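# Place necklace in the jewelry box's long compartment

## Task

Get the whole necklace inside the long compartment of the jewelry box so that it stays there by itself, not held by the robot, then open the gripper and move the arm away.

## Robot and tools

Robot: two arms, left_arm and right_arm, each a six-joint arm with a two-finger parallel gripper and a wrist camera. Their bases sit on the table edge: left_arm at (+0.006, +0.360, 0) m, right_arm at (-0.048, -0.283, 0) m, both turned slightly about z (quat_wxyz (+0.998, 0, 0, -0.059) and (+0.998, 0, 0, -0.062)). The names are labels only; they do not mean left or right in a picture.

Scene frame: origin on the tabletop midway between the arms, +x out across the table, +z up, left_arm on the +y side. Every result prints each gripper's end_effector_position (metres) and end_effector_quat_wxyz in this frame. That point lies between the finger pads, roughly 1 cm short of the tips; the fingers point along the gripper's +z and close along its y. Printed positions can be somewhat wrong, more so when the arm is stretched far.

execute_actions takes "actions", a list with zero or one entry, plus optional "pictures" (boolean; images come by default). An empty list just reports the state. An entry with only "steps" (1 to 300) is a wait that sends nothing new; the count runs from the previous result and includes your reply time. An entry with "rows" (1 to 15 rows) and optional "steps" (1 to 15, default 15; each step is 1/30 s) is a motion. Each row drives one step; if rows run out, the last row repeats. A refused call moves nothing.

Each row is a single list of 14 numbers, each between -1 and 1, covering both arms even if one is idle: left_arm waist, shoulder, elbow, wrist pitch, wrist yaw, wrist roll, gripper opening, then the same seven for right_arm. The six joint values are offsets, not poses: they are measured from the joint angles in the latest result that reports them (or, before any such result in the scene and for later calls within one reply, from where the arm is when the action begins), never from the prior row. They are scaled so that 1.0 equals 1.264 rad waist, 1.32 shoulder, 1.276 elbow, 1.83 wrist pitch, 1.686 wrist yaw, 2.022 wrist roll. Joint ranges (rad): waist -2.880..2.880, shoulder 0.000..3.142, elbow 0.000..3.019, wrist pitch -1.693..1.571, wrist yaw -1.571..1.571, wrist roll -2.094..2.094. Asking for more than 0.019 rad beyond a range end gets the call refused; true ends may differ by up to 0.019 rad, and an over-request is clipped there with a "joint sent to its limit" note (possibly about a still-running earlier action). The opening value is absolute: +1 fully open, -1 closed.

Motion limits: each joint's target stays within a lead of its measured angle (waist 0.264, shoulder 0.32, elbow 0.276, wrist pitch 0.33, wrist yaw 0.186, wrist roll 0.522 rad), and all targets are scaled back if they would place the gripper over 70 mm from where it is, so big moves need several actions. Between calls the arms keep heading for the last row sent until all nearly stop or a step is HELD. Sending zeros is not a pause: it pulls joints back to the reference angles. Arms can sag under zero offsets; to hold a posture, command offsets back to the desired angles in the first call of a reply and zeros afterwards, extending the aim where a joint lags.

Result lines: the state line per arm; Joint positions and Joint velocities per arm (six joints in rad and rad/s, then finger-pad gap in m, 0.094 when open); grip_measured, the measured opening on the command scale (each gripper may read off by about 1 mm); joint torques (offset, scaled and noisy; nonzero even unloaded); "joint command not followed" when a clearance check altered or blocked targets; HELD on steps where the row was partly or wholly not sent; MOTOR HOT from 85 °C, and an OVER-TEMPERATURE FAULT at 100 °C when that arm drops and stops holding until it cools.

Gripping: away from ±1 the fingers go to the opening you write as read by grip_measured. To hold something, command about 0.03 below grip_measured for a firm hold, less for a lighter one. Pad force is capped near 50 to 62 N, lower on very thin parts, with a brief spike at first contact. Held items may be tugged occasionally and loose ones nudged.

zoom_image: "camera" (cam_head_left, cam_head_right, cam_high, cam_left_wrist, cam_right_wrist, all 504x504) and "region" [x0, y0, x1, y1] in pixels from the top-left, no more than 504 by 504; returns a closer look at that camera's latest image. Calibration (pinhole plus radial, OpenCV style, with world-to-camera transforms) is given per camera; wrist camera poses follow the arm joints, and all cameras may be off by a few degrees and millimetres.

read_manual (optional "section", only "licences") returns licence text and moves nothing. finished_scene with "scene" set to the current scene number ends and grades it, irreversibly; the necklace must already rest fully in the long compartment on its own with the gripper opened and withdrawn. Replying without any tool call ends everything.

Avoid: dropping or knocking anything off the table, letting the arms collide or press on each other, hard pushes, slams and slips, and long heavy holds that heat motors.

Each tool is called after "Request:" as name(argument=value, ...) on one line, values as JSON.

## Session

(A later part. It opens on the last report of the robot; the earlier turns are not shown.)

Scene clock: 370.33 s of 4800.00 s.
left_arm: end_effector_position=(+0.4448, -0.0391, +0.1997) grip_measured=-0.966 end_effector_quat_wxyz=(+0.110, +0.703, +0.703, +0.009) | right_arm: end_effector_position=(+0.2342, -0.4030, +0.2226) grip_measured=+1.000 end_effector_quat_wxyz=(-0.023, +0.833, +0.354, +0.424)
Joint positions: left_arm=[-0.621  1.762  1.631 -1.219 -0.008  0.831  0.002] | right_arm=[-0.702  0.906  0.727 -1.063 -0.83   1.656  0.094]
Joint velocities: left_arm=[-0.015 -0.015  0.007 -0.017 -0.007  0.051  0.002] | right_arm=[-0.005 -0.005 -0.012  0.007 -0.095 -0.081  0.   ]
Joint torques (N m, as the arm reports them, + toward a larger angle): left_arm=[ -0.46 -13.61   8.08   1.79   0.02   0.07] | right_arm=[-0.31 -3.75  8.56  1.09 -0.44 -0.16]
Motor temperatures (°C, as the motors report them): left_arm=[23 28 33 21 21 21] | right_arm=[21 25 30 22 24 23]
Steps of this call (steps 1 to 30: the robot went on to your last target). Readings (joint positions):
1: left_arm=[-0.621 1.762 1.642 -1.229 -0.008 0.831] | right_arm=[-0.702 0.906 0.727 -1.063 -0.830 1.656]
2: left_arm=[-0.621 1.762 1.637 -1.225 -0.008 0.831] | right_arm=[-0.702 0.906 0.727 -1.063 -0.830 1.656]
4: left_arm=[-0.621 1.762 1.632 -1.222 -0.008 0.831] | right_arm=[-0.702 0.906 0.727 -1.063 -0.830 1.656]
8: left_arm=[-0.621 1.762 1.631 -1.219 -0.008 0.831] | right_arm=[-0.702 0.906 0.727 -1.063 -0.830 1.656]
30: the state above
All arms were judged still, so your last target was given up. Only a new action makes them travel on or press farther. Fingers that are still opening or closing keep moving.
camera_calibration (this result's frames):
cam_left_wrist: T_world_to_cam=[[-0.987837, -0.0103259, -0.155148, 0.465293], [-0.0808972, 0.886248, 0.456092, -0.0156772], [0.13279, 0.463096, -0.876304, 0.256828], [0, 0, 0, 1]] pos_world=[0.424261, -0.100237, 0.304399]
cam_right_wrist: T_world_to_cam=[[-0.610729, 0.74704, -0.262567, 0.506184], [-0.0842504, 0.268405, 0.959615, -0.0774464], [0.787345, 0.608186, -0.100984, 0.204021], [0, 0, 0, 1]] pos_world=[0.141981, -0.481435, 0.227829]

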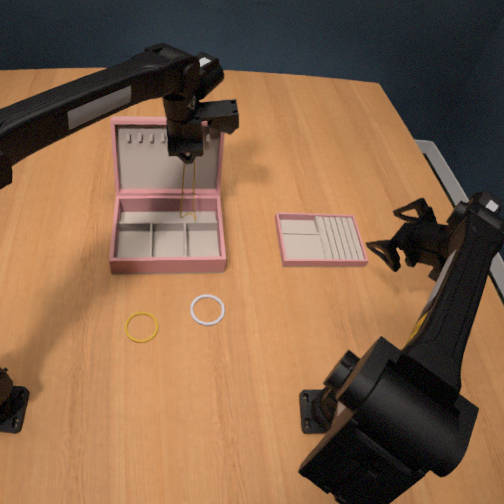

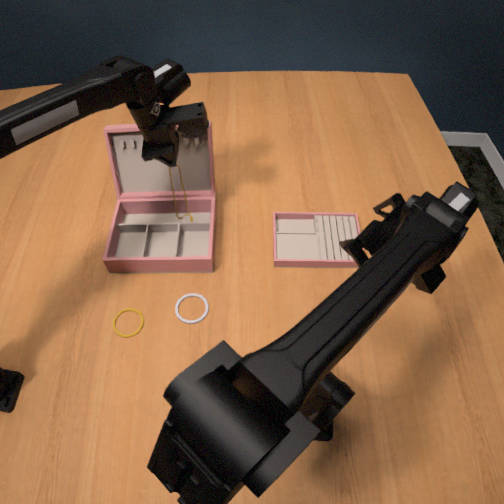

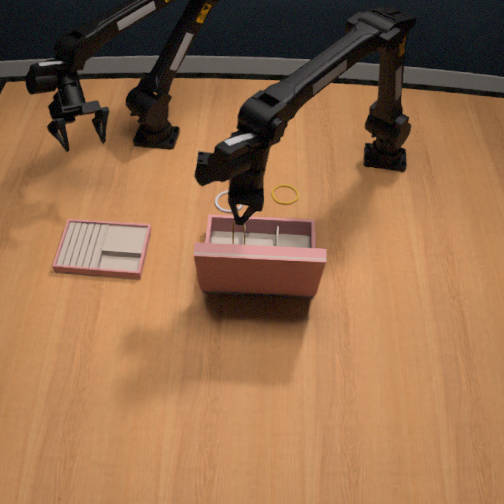

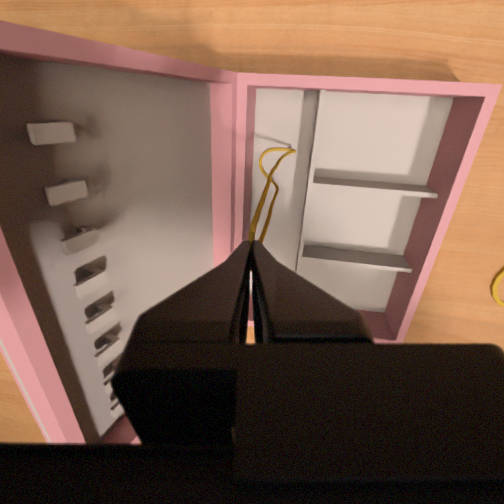

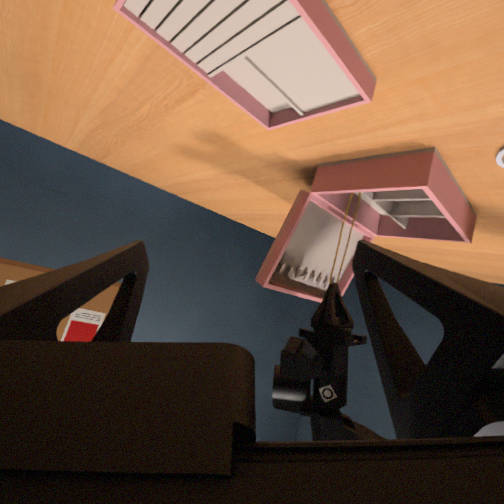

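Request:
execute_actions(actions=[{"rows":[[0.005,0,-0.003,0.009,0,0.007,-0.985,0,0,0,0,0,0,1],[0.008,0,-0.008,0.012,0,0.009,-0.985,0,0,0,0,0,0,1],[0.011,0,-0.015,0.015,0,0.011,-0.985,0,0,0,0,0,0,1],[0.014,0,-0.023,0.018,0,0.013,-0.985,0,0,0,0,0,0,1],[0.017,0,-0.031,0.021,0,0.015,-0.985,0,0,0,0,0,0,1],[0.02,0,-0.039,0.025,0,0.017,-0.985,0,0,0,0,0,0,1],[0.023,0,-0.047,0.028,0,0.019,-0.985,0,0,0,0,0,0,1],[0.026,0,-0.055,0.031,0,0.021,-0.985,0,0,0,0,0,0,1],[0.029,0,-0.063,0.035,0,0.023,-0.985,0,0,0,0,0,0,1],[0.032,0,-0.071,0.038,0,0.025,-0.985,0,0,0,0,0,0,1],[0.035,0,-0.079,0.042,0,0.027,-0.985,0,0,0,0,0,0,1],[0.038,0,-0.087,0.045,0,0.029,-0.985,0,0,0,0,0,0,1],[0.041,0,-0.095,0.049,0,0.031,-0.985,0,0,0,0,0,0,1],[0.044,0,-0.103,0.052,0,0.033,-0.985,0,0,0,0,0,0,1],[0.047,0,-0.109,0.055,0,0.034,-0.985,0,0,0,0,0,0,1]],"steps":15}], pictures=false)

Request:
execute_actions(actions=[{"steps":20}])

Scene clock: 379.70 s of 4800.00 s.
left_arm: end_effector_position=(+0.4467, -0.0048, +0.1518) grip_measured=-0.966 end_effector_quat_wxyz=(+0.084, +0.703, +0.706, +0.012) | right_arm: end_effector_position=(+0.2342, -0.4030, +0.2226) grip_measured=+1.000 end_effector_quat_wxyz=(-0.023, +0.833, +0.354, +0.424)
Joint positions: left_arm=[-0.575  1.762  1.51  -1.149 -0.008  0.873  0.002] | right_arm=[-0.702  0.906  0.727 -1.063 -0.83   1.656  0.094]
Joint velocities: left_arm=[ 0.142 -0.005 -0.271  0.173 -0.051  0.125  0.   ] | right_arm=[ 0.005  0.005  0.002  0.012  0.037 -0.022  0.   ]
Joint torques (N m, as the arm reports them, + toward a larger angle): left_arm=[  0.06 -13.48   7.65   1.65   0.03   0.23] | right_arm=[-0.3  -3.82  8.58  1.12 -0.44 -0.16]
Motor temperatures (°C, as the motors report them): left_arm=[23 28 33 21 21 21] | right_arm=[21 25 30 22 24 23]
Steps of this call (steps 1 to 266: nothing new was sent; steps 267 to 281: all 15 steps of this action). Readings (joint positions):
267: left_arm=[-0.621 1.762 1.631 -1.219 -0.008 0.832] | right_arm=[-0.702 0.906 0.727 -1.063 -0.830 1.656]
268: left_arm=[-0.621 1.762 1.630 -1.218 -0.008 0.833] | right_arm=[-0.702 0.906 0.727 -1.063 -0.830 1.656]
270: left_arm=[-0.620 1.762 1.624 -1.212 -0.008 0.836] | right_arm=[-0.702 0.906 0.727 -1.063 -0.830 1.656]
274: left_arm=[-0.610 1.762 1.587 -1.189 -0.008 0.847] | right_arm=[-0.702 0.906 0.727 -1.063 -0.830 1.656]
281: the state above

Scene clock: 380.37 s of 4800.00 s.
left_arm: end_effector_position=(+0.4488, +0.0036, +0.1442) grip_measured=-0.966 end_effector_quat_wxyz=(+0.081, +0.703, +0.706, +0.012) | right_arm: end_effector_position=(+0.2342, -0.4030, +0.2226) grip_measured=+1.000 end_effector_quat_wxyz=(-0.023, +0.833, +0.354, +0.424)
Joint positions: left_arm=[-0.561  1.762  1.49  -1.136 -0.008  0.888  0.002] | right_arm=[-0.702  0.906  0.727 -1.063 -0.83   1.656  0.094]
Joint velocities: left_arm=[ 0.005 -0.005  0.007  0.007 -0.051 -0.066  0.   ] | right_arm=[-0.005 -0.005  0.007  0.012  0.066  0.022  0.   ]
Joint torques (N m, as the arm reports them, + toward a larger angle): left_arm=[ -0.65 -13.52   7.82   1.64   0.03   0.22] | right_arm=[-0.26 -3.84  8.56  1.13 -0.43 -0.16]
Motor temperatures (°C, as the motors report them): left_arm=[23 28 33 21 21 21] | right_arm=[21 25 30 22 24 23]
Steps of this call (steps 1 to 20: the robot went on to your last target). Readings (joint positions):
1: left_arm=[-0.570 1.762 1.502 -1.144 -0.008 0.876] | right_arm=[-0.702 0.906 0.727 -1.063 -0.830 1.656]
2: left_arm=[-0.567 1.762 1.496 -1.142 -0.008 0.878] | right_arm=[-0.702 0.906 0.727 -1.063 -0.830 1.656]
4: left_arm=[-0.562 1.762 1.490 -1.140 -0.008 0.882] | right_arm=[-0.702 0.906 0.727 -1.063 -0.830 1.656]
8: left_arm=[-0.561 1.762 1.490 -1.136 -0.008 0.885] | right_arm=[-0.702 0.906 0.727 -1.063 -0.830 1.656]
20: the state above
camera_calibration (this result's frames):
cam_left_wrist: T_world_to_cam=[[-0.992899, -0.00877879, -0.118639, 0.458051], [-0.0672993, 0.863803, 0.499314, -0.0401524], [0.0980975, 0.503753, -0.85826, 0.200715], [0, 0, 0, 1]] pos_world=[0.432407, -0.0624058, 0.246657]
cam_right_wrist: T_world_to_cam=[[-0.610729, 0.74704, -0.262567, 0.506184], [-0.0842504, 0.268405, 0.959615, -0.0774464], [0.787345, 0.608186, -0.100984, 0.204021], [0, 0, 0, 1]] pos_world=[0.141981, -0.481435, 0.227829]

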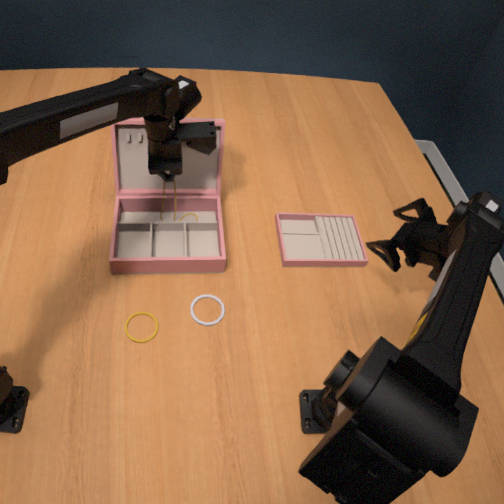

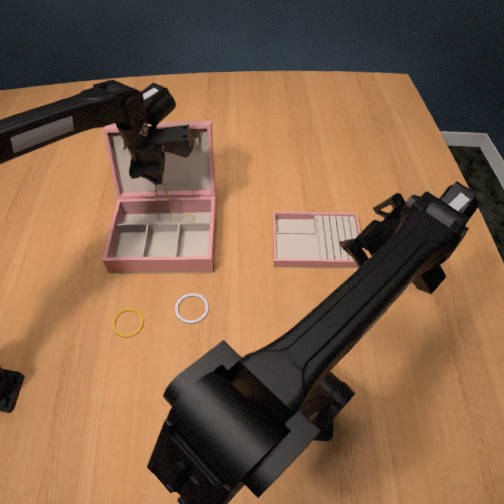

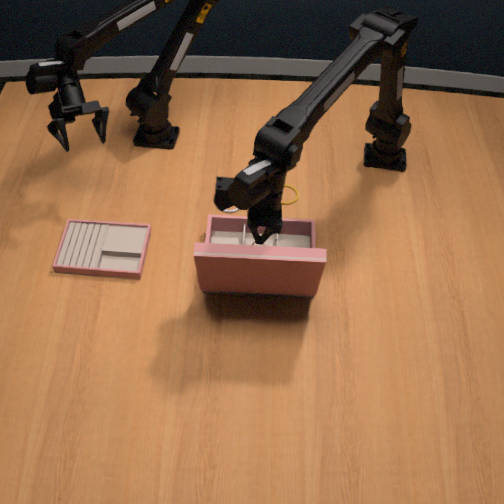

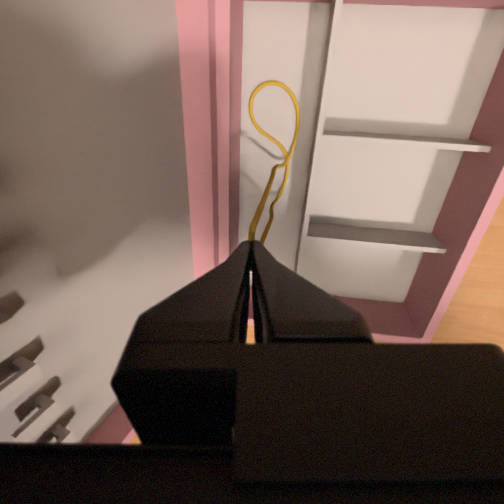

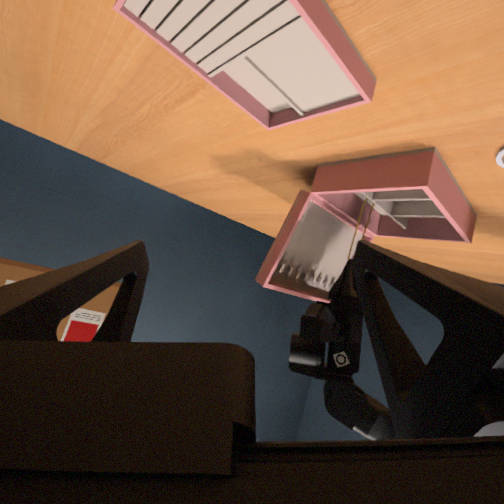

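Request:
execute_actions(actions=[{"rows":[[0.004,0,-0.003,0.01,0,0.007,-0.985,0,0,0,0,0,0,1],[0.007,0,-0.008,0.013,0,0.009,-0.985,0,0,0,0,0,0,1],[0.01,0,-0.016,0.018,0,0.011,-0.985,0,0,0,0,0,0,1],[0.013,0,-0.024,0.023,0,0.013,-0.985,0,0,0,0,0,0,1],[0.016,0,-0.033,0.029,0,0.015,-0.985,0,0,0,0,0,0,1],[0.019,0,-0.041,0.034,0,0.017,-0.985,0,0,0,0,0,0,1],[0.022,0,-0.05,0.04,0,0.019,-0.985,0,0,0,0,0,0,1],[0.025,0,-0.058,0.045,0,0.021,-0.985,0,0,0,0,0,0,1],[0.028,0,-0.067,0.051,0,0.023,-0.985,0,0,0,0,0,0,1],[0.031,0,-0.075,0.057,0,0.025,-0.985,0,0,0,0,0,0,1],[0.034,0,-0.084,0.062,0,0.027,-0.985,0,0,0,0,0,0,1],[0.037,0,-0.092,0.068,0,0.029,-0.985,0,0,0,0,0,0,1],[0.039,0,-0.101,0.074,0,0.031,-0.985,0,0,0,0,0,0,1],[0.041,0,-0.109,0.08,0,0.033,-0.985,0,0,0,0,0,0,1],[0.043,0,-0.115,0.084,0,0.035,-0.985,0,0,0,0,0,0,1]],"steps":15}], pictures=false)

Request:
execute_actions(actions=[{"steps":20}])

Scene clock: 391.37 s of 4800.00 s.
left_arm: end_effector_position=(+0.4487, +0.0350, +0.0973) grip_measured=-0.966 end_effector_quat_wxyz=(+0.074, +0.703, +0.708, +0.015) | right_arm: end_effector_position=(+0.2342, -0.4030, +0.2226) grip_measured=+1.000 end_effector_quat_wxyz=(-0.023, +0.833, +0.354, +0.424)
Joint positions: left_arm=[-0.517  1.762  1.361 -1.019 -0.008  0.929  0.002] | right_arm=[-0.702  0.906  0.727 -1.063 -0.83   1.656  0.094]
Joint velocities: left_arm=[ 0.122 -0.005 -0.276  0.271 -0.007  0.154  0.   ] | right_arm=[ 0.005 -0.005 -0.012 -0.007 -0.066 -0.051  0.   ]
Joint torques (N m, as the arm reports them, + toward a larger angle): left_arm=[ -0.17 -13.23   7.18   1.57   0.03   0.22] | right_arm=[-0.27 -3.85  8.59  1.12 -0.44 -0.15]
Motor temperatures (°C, as the motors report them): left_arm=[23 28 33 21 21 21] | right_arm=[21 25 30 22 24 23]
Steps of this call (steps 1 to 15: the robot went on to your last target; steps 16 to 315: nothing new was sent; steps 316 to 330: all 15 steps of this action). Readings (joint positions):
316: left_arm=[-0.561 1.762 1.490 -1.136 -0.008 0.888] | right_arm=[-0.702 0.906 0.727 -1.063 -0.830 1.656]
317: left_arm=[-0.561 1.762 1.489 -1.135 -0.008 0.889] | right_arm=[-0.702 0.906 0.727 -1.063 -0.830 1.656]
319: left_arm=[-0.560 1.762 1.482 -1.124 -0.008 0.892] | right_arm=[-0.702 0.906 0.727 -1.063 -0.830 1.656]
323: left_arm=[-0.550 1.762 1.443 -1.088 -0.008 0.903] | right_arm=[-0.702 0.906 0.727 -1.063 -0.830 1.656]
330: the state above

Scene clock: 392.03 s of 4800.00 s.
left_arm: end_effector_position=(+0.4493, +0.0412, +0.0903) grip_measured=-0.966 end_effector_quat_wxyz=(+0.073, +0.705, +0.705, +0.016) | right_arm: end_effector_position=(+0.2342, -0.4030, +0.2226) grip_measured=+1.000 end_effector_quat_wxyz=(-0.023, +0.833, +0.354, +0.424)
Joint positions: left_arm=[-0.507  1.762  1.341 -1.    -0.008  0.946  0.002] | right_arm=[-0.702  0.906  0.727 -1.063 -0.83   1.656  0.094]
Joint velocities: left_arm=[-0.005 -0.005 -0.002 -0.002  0.066  0.007  0.001] | right_arm=[ 0.005 -0.005 -0.007 -0.002  0.081  0.037  0.   ]
Joint torques (N m, as the arm reports them, + toward a larger angle): left_arm=[ -0.44 -12.74   7.33   1.6    0.03   0.24] | right_arm=[-0.29 -3.78  8.59  1.13 -0.44 -0.16]
Motor temperatures (°C, as the motors report them): left_arm=[23 28 33 21 21 21] | right_arm=[21 25 30 22 24 23]
Steps of this call (steps 1 to 20: the robot went on to your last target). Readings (joint positions):
1: left_arm=[-0.513 1.762 1.353 -1.012 -0.008 0.932] | right_arm=[-0.702 0.906 0.727 -1.063 -0.830 1.656]
2: left_arm=[-0.510 1.762 1.347 -1.008 -0.008 0.935] | right_arm=[-0.702 0.906 0.727 -1.063 -0.830 1.656]
4: left_arm=[-0.507 1.762 1.341 -1.005 -0.008 0.939] | right_arm=[-0.702 0.906 0.727 -1.063 -0.830 1.656]
8: left_arm=[-0.507 1.762 1.341 -1.000 -0.008 0.943] | right_arm=[-0.702 0.906 0.727 -1.063 -0.830 1.656]
20: the state above
camera_calibration (this result's frames):
cam_left_wrist: T_world_to_cam=[[-0.993521, -0.00391353, -0.113585, 0.452072], [-0.0620026, 0.856247, 0.512832, -0.0489833], [0.0952497, 0.516552, -0.850942, 0.135552], [0, 0, 0, 1]] pos_world=[0.433194, -0.0263085, 0.191815]
cam_right_wrist: T_world_to_cam=[[-0.610729, 0.74704, -0.262567, 0.506184], [-0.0842504, 0.268405, 0.959615, -0.0774464], [0.787345, 0.608186, -0.100984, 0.204021], [0, 0, 0, 1]] pos_world=[0.141981, -0.481435, 0.227829]

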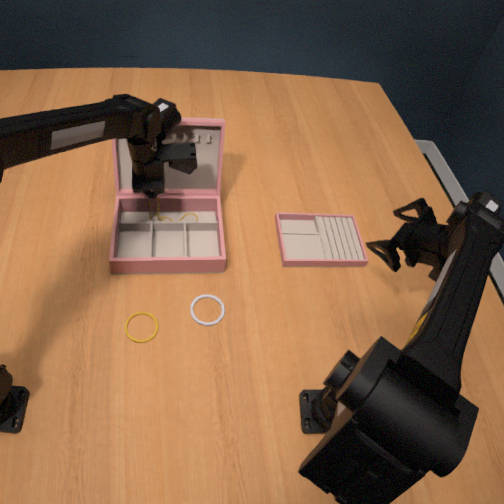

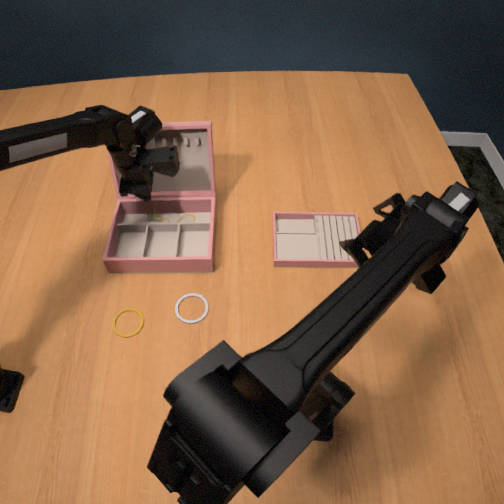

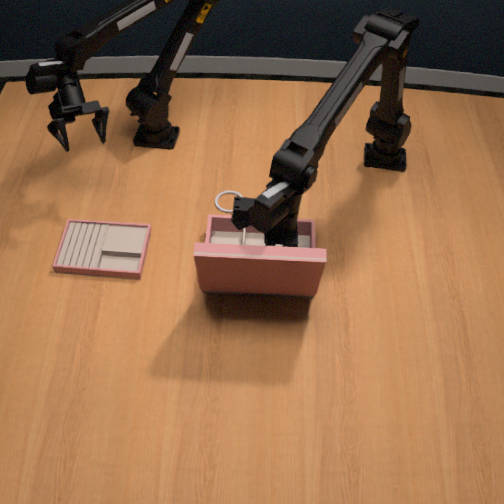

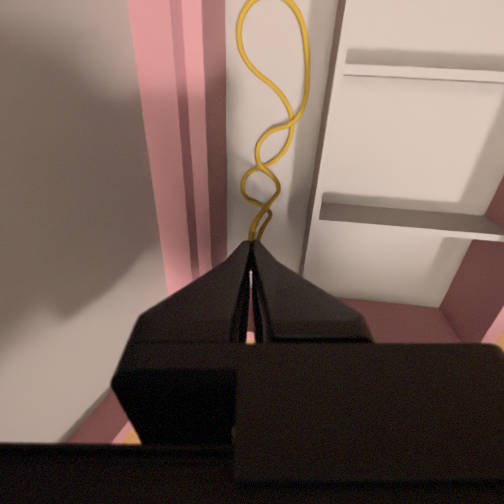

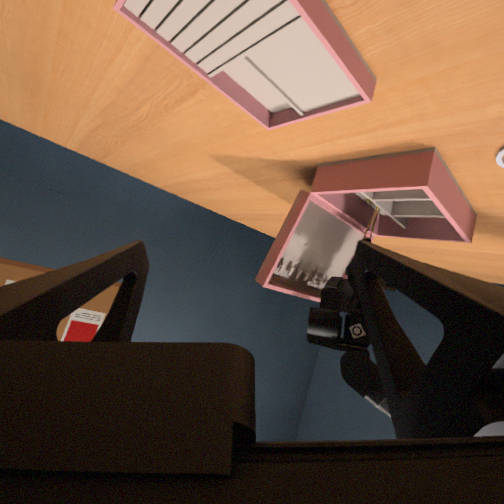

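Request:
execute_actions(actions=[{"rows":[[0.004,0,-0.003,0.01,0,0.007,-0.985,0,0,0,0,0,0,1],[0.006,0,-0.009,0.015,0,0.009,-0.985,0,0,0,0,0,0,1],[0.009,0,-0.018,0.023,0,0.011,-0.985,0,0,0,0,0,0,1],[0.011,0,-0.028,0.032,0,0.012,-0.985,0,0,0,0,0,0,1],[0.014,0,-0.038,0.041,0,0.014,-0.985,0,0,0,0,0,0,1],[0.016,0,-0.048,0.05,0,0.016,-0.985,0,0,0,0,0,0,1],[0.019,0,-0.058,0.06,0,0.017,-0.985,0,0,0,0,0,0,1],[0.021,0,-0.068,0.07,0,0.019,-0.985,0,0,0,0,0,0,1],[0.024,0,-0.078,0.08,0,0.021,-0.985,0,0,0,0,0,0,1],[0.026,0,-0.088,0.09,0,0.022,-0.985,0,0,0,0,0,0,1],[0.029,0,-0.098,0.1,0,0.024,-0.985,0,0,0,0,0,0,1],[0.031,0,-0.108,0.11,0,0.026,-0.985,0,0,0,0,0,0,1],[0.033,0,-0.117,0.12,0,0.027,-0.985,0,0,0,0,0,0,1],[0.035,0,-0.125,0.129,0,0.028,-0.985,0,0,0,0,0,0,1],[0.036,0,-0.131,0.135,0,0.029,-0.985,0,0,0,0,0,0,1]],"steps":15}], pictures=false)

Request:
execute_actions(actions=[{"steps":20}])

Scene clock: 403.93 s of 4800.00 s.
left_arm: end_effector_position=(+0.4475, +0.0662, +0.0419) grip_measured=-0.966 end_effector_quat_wxyz=(+0.096, +0.703, +0.704, +0.023) | right_arm: end_effector_position=(+0.2342, -0.4030, +0.2226) grip_measured=+1.000 end_effector_quat_wxyz=(-0.023, +0.833, +0.354, +0.424)
Joint positions: left_arm=[-0.47   1.762  1.191 -0.802 -0.008  0.981  0.002] | right_arm=[-0.702  0.906  0.727 -1.063 -0.83   1.656  0.094]
Joint velocities: left_arm=[ 0.083 -0.005 -0.295  0.447 -0.037  0.066  0.001] | right_arm=[ 0.005 -0.005 -0.002 -0.012  0.007  0.022  0.   ]
Joint torques (N m, as the arm reports them, + toward a larger angle): left_arm=[  0.2  -12.4    6.75   1.46   0.03   0.2 ] | right_arm=[-0.36 -3.86  8.58  1.12 -0.44 -0.16]
Motor temperatures (°C, as the motors report them): left_arm=[23 28 33 21 21 21] | right_arm=[21 25 30 22 24 23]
Steps of this call (steps 1 to 15: the robot went on to your last target; steps 16 to 260: nothing new was sent; then 2.73 s passed at rest; steps 261 to 275: all 15 steps of this action). Readings (joint positions):
261: left_arm=[-0.507 1.762 1.341 -1.000 -0.008 0.946] | right_arm=[-0.702 0.906 0.727 -1.063 -0.830 1.656]
262: left_arm=[-0.507 1.762 1.340 -0.998 -0.008 0.947] | right_arm=[-0.702 0.906 0.727 -1.063 -0.830 1.656]
264: left_arm=[-0.506 1.762 1.332 -0.981 -0.008 0.950] | right_arm=[-0.702 0.906 0.727 -1.063 -0.830 1.656]
268: left_arm=[-0.498 1.762 1.286 -0.921 -0.008 0.960] | right_arm=[-0.702 0.906 0.727 -1.063 -0.830 1.656]
275: the state above

Scene clock: 404.60 s of 4800.00 s.
left_arm: end_effector_position=(+0.4488, +0.0702, +0.0365) grip_measured=-0.966 end_effector_quat_wxyz=(+0.102, +0.704, +0.703, +0.025) | right_arm: end_effector_position=(+0.2342, -0.4030, +0.2226) grip_measured=+1.000 end_effector_quat_wxyz=(-0.023, +0.833, +0.354, +0.424)
Joint positions: left_arm=[-0.463  1.762  1.172 -0.771 -0.008  0.992  0.002] | right_arm=[-0.702  0.906  0.727 -1.063 -0.83   1.656  0.094]
Joint velocities: left_arm=[-0.005 -0.005 -0.007 -0.002 -0.022 -0.022  0.   ] | right_arm=[ 0.015 -0.005  0.017 -0.012 -0.007 -0.081  0.   ]
Joint torques (N m, as the arm reports them, + toward a larger angle): left_arm=[ -0.52 -12.45   6.77   1.74   0.03   0.22] | right_arm=[-0.31 -3.83  8.54  1.13 -0.44 -0.16]
Motor temperatures (°C, as the motors report them): left_arm=[23 28 33 21 21 21] | right_arm=[21 25 30 22 24 23]
Steps of this call (steps 1 to 20: the robot went on to your last target). Readings (joint positions):
1: left_arm=[-0.467 1.762 1.183 -0.790 -0.008 0.983] | right_arm=[-0.702 0.906 0.727 -1.063 -0.830 1.656]
2: left_arm=[-0.465 1.762 1.177 -0.783 -0.008 0.985] | right_arm=[-0.702 0.906 0.727 -1.063 -0.830 1.656]
4: left_arm=[-0.463 1.762 1.172 -0.777 -0.008 0.987] | right_arm=[-0.702 0.906 0.727 -1.063 -0.830 1.656]
8: left_arm=[-0.463 1.762 1.172 -0.771 -0.008 0.990] | right_arm=[-0.702 0.906 0.727 -1.063 -0.830 1.656]
20: the state above
camera_calibration (this result's frames):
cam_left_wrist: T_world_to_cam=[[-0.986009, -0.00652406, -0.166565, 0.444408], [-0.0877678, 0.869827, 0.485488, -0.0345686], [0.141715, 0.493314, -0.85823, 0.0559137], [0, 0, 0, 1]] pos_world=[0.427232, 0.005385, 0.138792]
cam_right_wrist: T_world_to_cam=[[-0.610729, 0.74704, -0.262567, 0.506184], [-0.0842504, 0.268405, 0.959615, -0.0774464], [0.787345, 0.608186, -0.100984, 0.204021], [0, 0, 0, 1]] pos_world=[0.141981, -0.481435, 0.227829]

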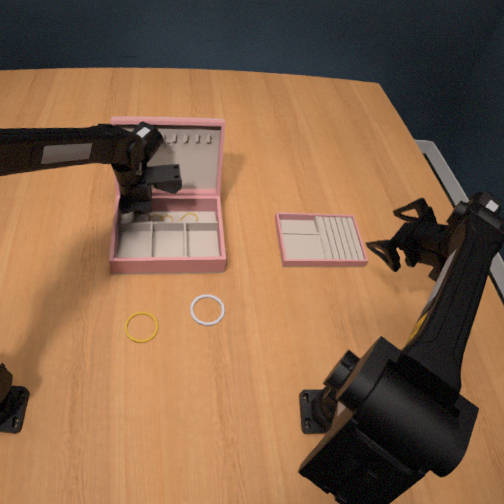

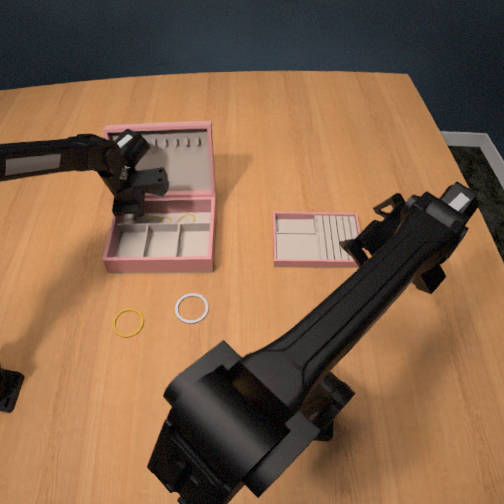

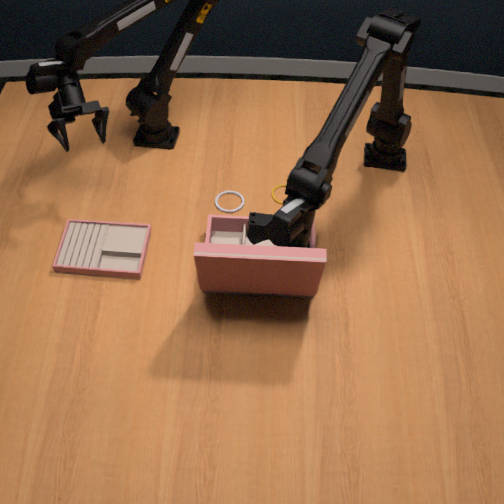

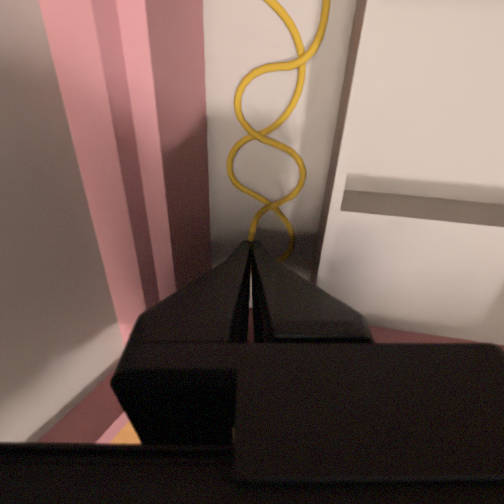

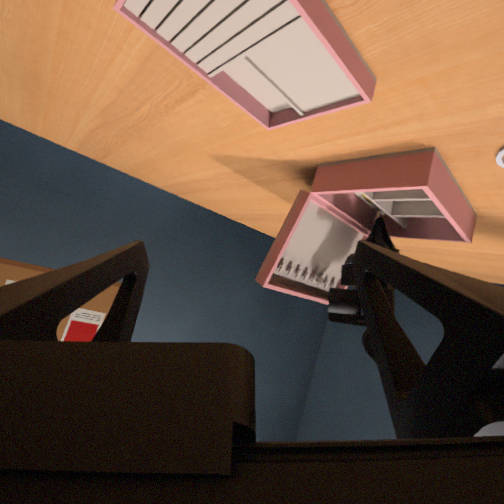

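Request:
execute_actions(actions=[{"rows":[[0,0.008,0,0,0,0,-0.985,0,0,0,0,0,0,1],[0,0.015,0,0,0,0,-0.985,0,0,0,0,0,0,1],[0,0.019,0,0,0,0,-0.985,0,0,0,0,0,0,1],[0,0.022,0,0,0,0,-0.985,0,0,0,0,0,0,1],[0,0.025,0,0,0,0,-0.985,0,0,0,0,0,0,1],[0,0.028,0,0,0,0,-0.985,0,0,0,0,0,0,1],[0,0.031,0,0,0,0,-0.985,0,0,0,0,0,0,1],[0,0.033,0,0,0,0,-0.985,0,0,0,0,0,0,1]],"steps":15}], pictures=false)

Request:
execute_actions(actions=[{"rows":[[0,0,0,0,0,0,-0.95,0,0,0,0,0,0,1],[0,0,0,0,0,0,-0.92,0,0,0,0,0,0,1],[0,0,0,0,0,0,-0.89,0,0,0,0,0,0,1],[0,0,0,0,0,0,-0.86,0,0,0,0,0,0,1],[0,0,0,0,0,0,-0.83,0,0,0,0,0,0,1],[0,0,0,0,0,0,-0.8,0,0,0,0,0,0,1]],"steps":15}])

Scene clock: 412.80 s of 4800.00 s.
left_arm: end_effector_position=(+0.4477, +0.0709, +0.0292) grip_measured=-0.966 end_effector_quat_wxyz=(+0.095, +0.704, +0.703, +0.024) | right_arm: end_effector_position=(+0.2342, -0.4030, +0.2226) grip_measured=+1.000 end_effector_quat_wxyz=(-0.023, +0.833, +0.354, +0.424)
Joint positions: left_arm=[-0.463  1.776  1.172 -0.771 -0.008  0.992  0.002] | right_arm=[-0.702  0.906  0.727 -1.063 -0.83   1.656  0.094]
Joint velocities: left_arm=[-0.015  0.005  0.002 -0.017  0.022  0.066  0.   ] | right_arm=[ 0.005 -0.015  0.012 -0.007 -0.007 -0.007  0.   ]
Joint torques (N m, as the arm reports them, + toward a larger angle): left_arm=[ -0.47 -10.87   6.6    0.88   0.03   0.06] | right_arm=[-0.29 -3.78  8.57  1.11 -0.44 -0.16]
Motor temperatures (°C, as the motors report them): left_arm=[23 28 32 21 21 21] | right_arm=[21 25 31 22 24 23]
Steps of this call (steps 1 to 15: the robot went on to your last target; steps 16 to 90: nothing new was sent; then 4.70 s passed at rest; steps 91 to 105: all 15 steps of this action). Readings (joint positions):
91: left_arm=[-0.463 1.762 1.172 -0.771 -0.008 0.992] | right_arm=[-0.702 0.906 0.727 -1.063 -0.830 1.656]
92: left_arm=[-0.463 1.762 1.172 -0.771 -0.008 0.992] | right_arm=[-0.702 0.906 0.727 -1.063 -0.830 1.656]
94: left_arm=[-0.463 1.762 1.172 -0.771 -0.008 0.992] | right_arm=[-0.702 0.906 0.727 -1.063 -0.830 1.656]
98: left_arm=[-0.463 1.764 1.172 -0.771 -0.008 0.992] | right_arm=[-0.702 0.906 0.727 -1.063 -0.830 1.656]
105: the state above

Scene clock: 413.30 s of 4800.00 s.
left_arm: end_effector_position=(+0.4477, +0.0709, +0.0292) grip_measured=-0.803 end_effector_quat_wxyz=(+0.095, +0.704, +0.703, +0.024) | right_arm: end_effector_position=(+0.2342, -0.4030, +0.2226) grip_measured=+1.000 end_effector_quat_wxyz=(-0.023, +0.833, +0.354, +0.424)
Joint positions: left_arm=[-0.463  1.776  1.172 -0.771 -0.008  0.992  0.009] | right_arm=[-0.702  0.906  0.727 -1.063 -0.83   1.656  0.094]
Joint velocities: left_arm=[ 0.005 -0.005  0.002  0.002 -0.051 -0.022 -0.   ] | right_arm=[-0.024 -0.015 -0.017 -0.007  0.022  0.081  0.   ]
Joint torques (N m, as the arm reports them, + toward a larger angle): left_arm=[ -0.46 -12.65   6.54   0.92   0.03   0.07] | right_arm=[-0.46 -3.99  8.57  1.15 -0.43 -0.15]
Motor temperatures (°C, as the motors report them): left_arm=[23 28 32 21 21 21] | right_arm=[21 25 31 22 24 23]
Steps of this call (steps 1 to 15: all 15 steps of this action). Readings (joint positions):
1: left_arm=[-0.463 1.776 1.172 -0.771 -0.008 0.992] | right_arm=[-0.702 0.906 0.727 -1.063 -0.830 1.656]
2: left_arm=[-0.463 1.776 1.172 -0.771 -0.008 0.992] | right_arm=[-0.702 0.906 0.727 -1.063 -0.830 1.656]
4: left_arm=[-0.463 1.776 1.172 -0.771 -0.008 0.992] | right_arm=[-0.702 0.906 0.727 -1.063 -0.830 1.656]
8: left_arm=[-0.463 1.776 1.172 -0.771 -0.008 0.992] | right_arm=[-0.702 0.906 0.727 -1.063 -0.830 1.656]
15: the state above
camera_calibration (this result's frames):
cam_left_wrist: T_world_to_cam=[[-0.987951, -0.00486598, -0.154692, 0.442428], [-0.0815329, 0.86593, 0.493476, -0.034532], [0.131551, 0.500142, -0.855892, 0.0533934], [0, 0, 0, 1]] pos_world=[0.427258, 0.00535083, 0.13118]
cam_right_wrist: T_world_to_cam=[[-0.610729, 0.74704, -0.262567, 0.506184], [-0.0842504, 0.268405, 0.959615, -0.0774464], [0.787345, 0.608186, -0.100984, 0.204021], [0, 0, 0, 1]] pos_world=[0.141981, -0.481435, 0.227829]

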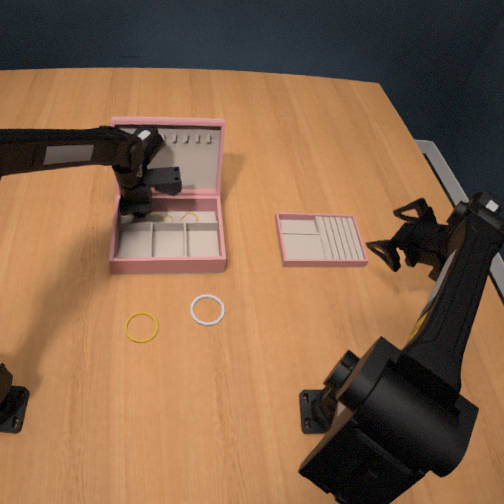

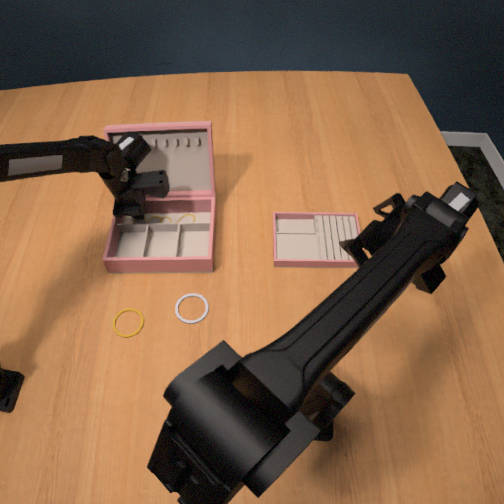

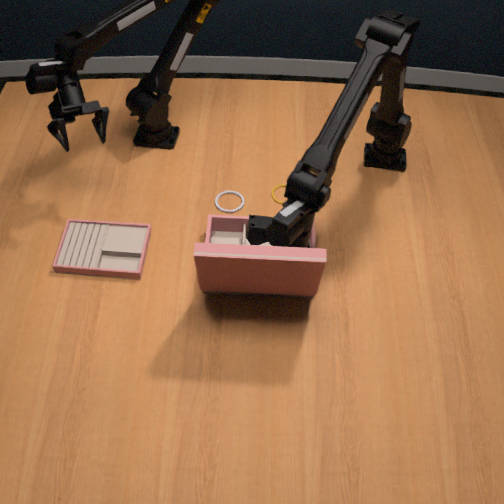

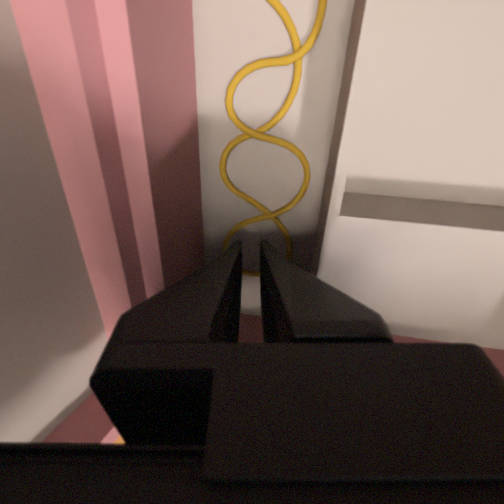

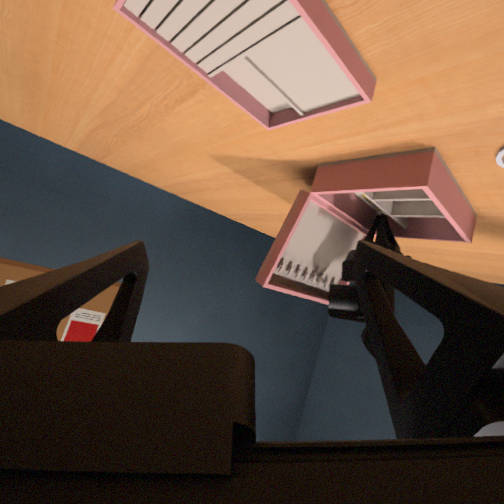

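Request:
execute_actions(actions=[{"rows":[[0,-0.012,0,-0.006,0,0,-0.8,0,0,0,0,0,0,1],[0,-0.025,0,-0.012,0,0,-0.8,0,0,0,0,0,0,1],[0,-0.04,0,-0.02,0,0,-0.8,0,0,0,0,0,0,1],[0,-0.058,0,-0.03,0,0,-0.8,0,0,0,0,0,0,1],[0,-0.078,0,-0.042,0,0,-0.8,0,0,0,0,0,0,1],[0,-0.1,0,-0.056,0,0,-0.8,0,0,0,0,0,0,1],[0,-0.123,0,-0.071,0,0,-0.8,0,0,0,0,0,0,1],[0,-0.147,0,-0.087,0,0,-0.8,0,0,0,0,0,0,1],[0,-0.171,0,-0.103,0,0,-0.8,0,0,0,0,0,0,1],[0,-0.194,0,-0.119,0,0,-0.8,0,0,0,0,0,0,1],[0,-0.216,0,-0.134,0,0,-0.8,0,0,0,0,0,0,1],[0,-0.236,0,-0.148,0,0,-0.8,0,0,0,0,0,0,1],[0,-0.253,0,-0.16,0,0,-0.8,0,0,0,0,0,0,1],[0,-0.266,0,-0.17,0,0,-0.8,0,0,0,0,0,0,1],[0,-0.275,0,-0.177,0,0,-0.8,0,0,0,0,0,0,1]],"steps":15}], pictures=false)

Request:
execute_actions(actions=[{"rows":[[0.01,-0.06,0,-0.03,0,0,-0.8,0,0,0,0,0,0,1],[0.03,-0.07,0,-0.035,0,0,-0.8,0,0,0,0,0,0,1],[0.06,-0.08,0,-0.04,0,0,-0.8,0,0,0,0,0,0,1],[0.1,-0.09,0,-0.045,0,0,-0.8,0,0,0,0,0,0,1],[0.145,-0.095,0,-0.05,0,0,-0.8,0,0,0,0,0,0,1],[0.195,-0.1,0,-0.05,0,0,-0.8,0,0,0,0,0,0,1],[0.245,-0.1,0,-0.05,0,0,-0.8,0,0,0,0,0,0,1],[0.295,-0.1,0,-0.05,0,0,-0.8,0,0,0,0,0,0,1],[0.345,-0.1,0,-0.05,0,0,-0.8,0,0,0,0,0,0,1],[0.39,-0.1,0,-0.05,0,0,-0.8,0,0,0,0,0,0,1],[0.43,-0.1,0,-0.05,0,0,-0.8,0,0,0,0,0,0,1],[0.46,-0.1,0,-0.05,0,0,-0.8,0,0,0,0,0,0,1],[0.48,-0.1,0,-0.05,0,0,-0.8,0,0,0,0,0,0,1],[0.495,-0.1,0,-0.05,0,0,-0.8,0,0,0,0,0,0,1],[0.5,-0.1,0,-0.05,0,0,-0.8,0,0,0,0,0,0,1]],"steps":15}], pictures=false)

Request:
execute_actions(actions=[{"steps":15}])

Request:
zoom_image(camera="cam_head_left", region=[95, 180, 240, 280])

Scene clock: 427.40 s of 4800.00 s.
left_arm: end_effector_position=(+0.3998, +0.1024, +0.1594) grip_measured=-0.803 end_effector_quat_wxyz=(+0.109, +0.703, +0.702, +0.027) | right_arm: end_effector_position=(+0.2342, -0.4030, +0.2226) grip_measured=+1.000 end_effector_quat_wxyz=(-0.023, +0.833, +0.354, +0.424)
Joint positions: left_arm=[-0.463  1.47   1.164 -1.04  -0.008  0.992  0.009] | right_arm=[-0.702  0.906  0.727 -1.063 -0.83   1.656  0.094]
Joint velocities: left_arm=[-0.015 -1.099  0.012 -0.618  0.007  0.051 -0.001] | right_arm=[ 0.005  0.005 -0.002 -0.012  0.051  0.037  0.   ]
Joint torques (N m, as the arm reports them, + toward a larger angle): left_arm=[-0.45 -8.6   8.07  0.43  0.03  0.07] | right_arm=[-0.32 -3.82  8.58  1.14 -0.43 -0.16]
Motor temperatures (°C, as the motors report them): left_arm=[23 28 32 21 21 21] | right_arm=[21 25 31 22 24 23]
Steps of this call (steps 1 to 15: the robot went on to your last target; steps 16 to 90: nothing new was sent; then 10.60 s passed at rest; steps 91 to 105: all 15 steps of this action). Readings (joint positions):
91: left_arm=[-0.463 1.776 1.172 -0.771 -0.008 0.992] | right_arm=[-0.702 0.906 0.727 -1.063 -0.830 1.656]
92: left_arm=[-0.463 1.776 1.172 -0.772 -0.008 0.992] | right_arm=[-0.702 0.906 0.727 -1.063 -0.830 1.656]
94: left_arm=[-0.463 1.771 1.172 -0.786 -0.008 0.992] | right_arm=[-0.702 0.906 0.727 -1.063 -0.830 1.656]
98: left_arm=[-0.463 1.713 1.166 -0.863 -0.008 0.992] | right_arm=[-0.702 0.906 0.727 -1.063 -0.830 1.656]
105: the state above

Scene clock: 427.90 s of 4800.00 s.
left_arm: end_effector_position=(+0.4511, +0.3612, +0.2193) grip_measured=-0.803 end_effector_quat_wxyz=(+0.131, +0.470, +0.870, +0.075) | right_arm: end_effector_position=(+0.2342, -0.4030, +0.2226) grip_measured=+1.000 end_effector_quat_wxyz=(-0.023, +0.833, +0.354, +0.424)
Joint positions: left_arm=[ 0.119  1.322  1.164 -1.109 -0.008  0.992  0.009] | right_arm=[-0.702  0.906  0.727 -1.063 -0.83   1.656  0.094]
Joint velocities: left_arm=[ 1.538 -0.005  0.002 -0.056 -0.139 -0.022 -0.   ] | right_arm=[-0.024 -0.005 -0.002  0.002  0.022 -0.066  0.   ]
Joint torques (N m, as the arm reports them, + toward a larger angle): left_arm=[-3.18 -6.68  8.    0.27  0.13  0.06] | right_arm=[-0.23 -3.89  8.56  1.13 -0.43 -0.16]
Motor temperatures (°C, as the motors report them): left_arm=[23 28 32 21 21 21] | right_arm=[21 25 31 22 24 23]
Steps of this call (steps 1 to 15: all 15 steps of this action). Readings (joint positions):
1: left_arm=[-0.462 1.435 1.164 -1.056 -0.008 0.992] | right_arm=[-0.702 0.906 0.727 -1.063 -0.830 1.656]
2: left_arm=[-0.460 1.404 1.164 -1.068 -0.008 0.992] | right_arm=[-0.702 0.906 0.727 -1.063 -0.830 1.656]
4: left_arm=[-0.439 1.355 1.164 -1.087 -0.005 0.992] | right_arm=[-0.702 0.906 0.727 -1.063 -0.830 1.656]
8: left_arm=[-0.280 1.320 1.164 -1.107 -0.003 0.992] | right_arm=[-0.702 0.906 0.727 -1.063 -0.830 1.656]
15: the state above

Scene clock: 428.40 s of 4800.00 s.
left_arm: end_effector_position=(+0.4489, +0.3817, +0.2188) grip_measured=-0.803 end_effector_quat_wxyz=(+0.126, +0.450, +0.881, +0.077) | right_arm: end_effector_position=(+0.2342, -0.4030, +0.2226) grip_measured=+1.000 end_effector_quat_wxyz=(-0.023, +0.833, +0.354, +0.424)
Joint positions: left_arm=[ 0.165  1.322  1.164 -1.117 -0.009  0.992  0.009] | right_arm=[-0.702  0.906  0.727 -1.063 -0.83   1.656  0.094]
Joint velocities: left_arm=[ 0.005 -0.005 -0.007 -0.002 -0.037 -0.066 -0.001] | right_arm=[-0.005 -0.024 -0.007 -0.007  0.037  0.037  0.   ]
Joint torques (N m, as the arm reports them, + toward a larger angle): left_arm=[-0.14 -6.52  7.95  0.37  0.06  0.06] | right_arm=[-0.28 -3.8   8.59  1.13 -0.44 -0.16]
Motor temperatures (°C, as the motors report them): left_arm=[23 28 32 21 21 21] | right_arm=[21 25 31 22 24 23]
Steps of this call (steps 1 to 15: the robot went on to your last target). Readings (joint positions):
1: left_arm=[0.166 1.322 1.164 -1.111 -0.011 0.992] | right_arm=[-0.702 0.906 0.727 -1.063 -0.830 1.656]
2: left_arm=[0.199 1.322 1.164 -1.112 -0.013 0.992] | right_arm=[-0.702 0.906 0.727 -1.063 -0.830 1.656]
4: left_arm=[0.223 1.322 1.164 -1.115 -0.014 0.992] | right_arm=[-0.702 0.906 0.727 -1.063 -0.830 1.656]
8: left_arm=[0.189 1.322 1.164 -1.116 -0.011 0.992] | right_arm=[-0.702 0.906 0.727 -1.063 -0.830 1.656]
15: the state above
camera_calibration (this result's frames):
cam_left_wrist: T_world_to_cam=[[-0.776855, -0.5834, -0.236942, 0.618524], [-0.621511, 0.650005, 0.437284, -0.0600163], [-0.101098, 0.486968, -0.867549, 0.172083], [0, 0, 0, 1]] pos_world=[0.460599, 0.316059, 0.322089]
cam_right_wrist: T_world_to_cam=[[-0.610729, 0.74704, -0.262567, 0.506184], [-0.0842504, 0.268405, 0.959615, -0.0774464], [0.787345, 0.608186, -0.100984, 0.204021], [0, 0, 0, 1]] pos_world=[0.141981, -0.481435, 0.227829]

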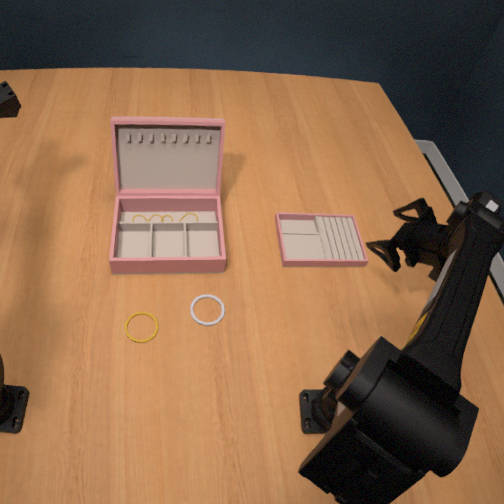

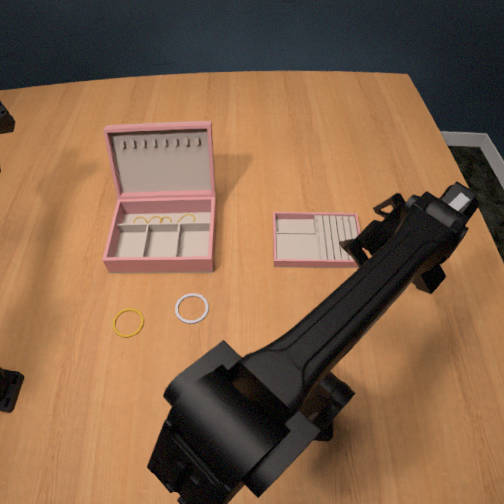

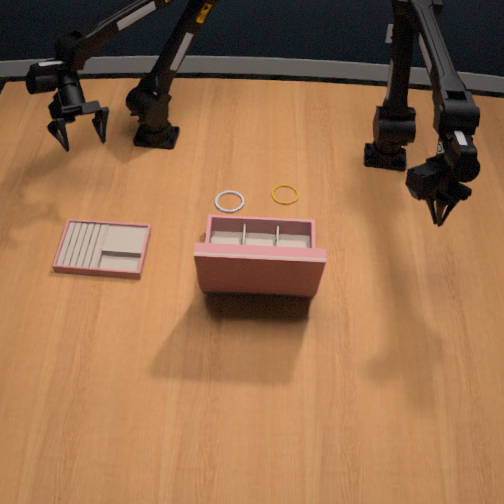

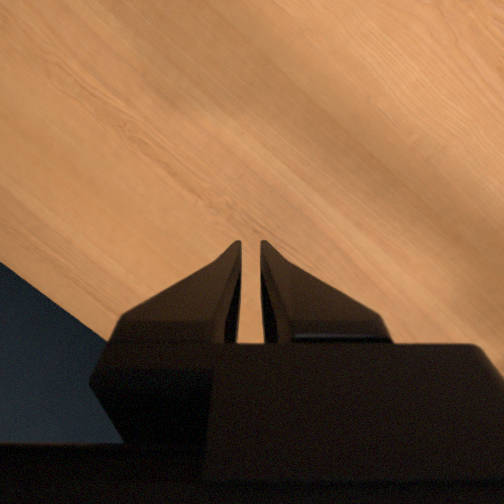

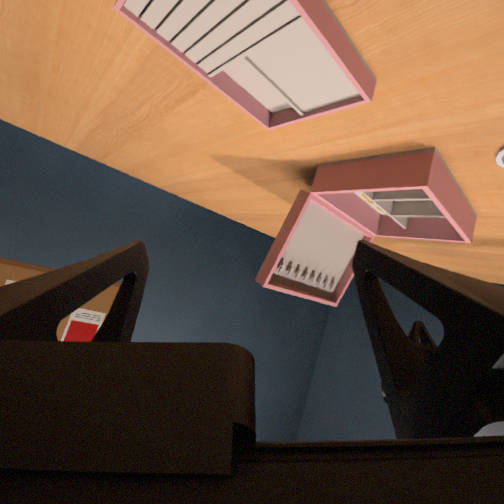

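Region (95, 180, 240, 280) of cam_head_left's 504x504 image, scaled by 3.476, with more detail than that image has; it fills the top 348 rows of this view, and the rest is white.

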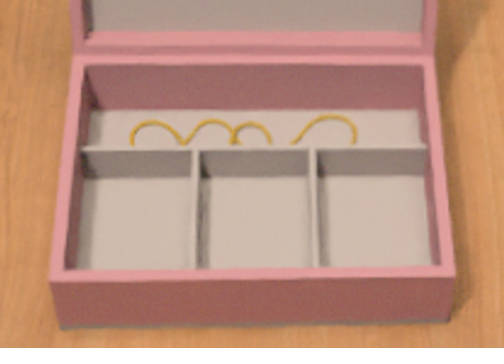

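Request:
finished_scene(scene=2)

The scene is finished: the task was done.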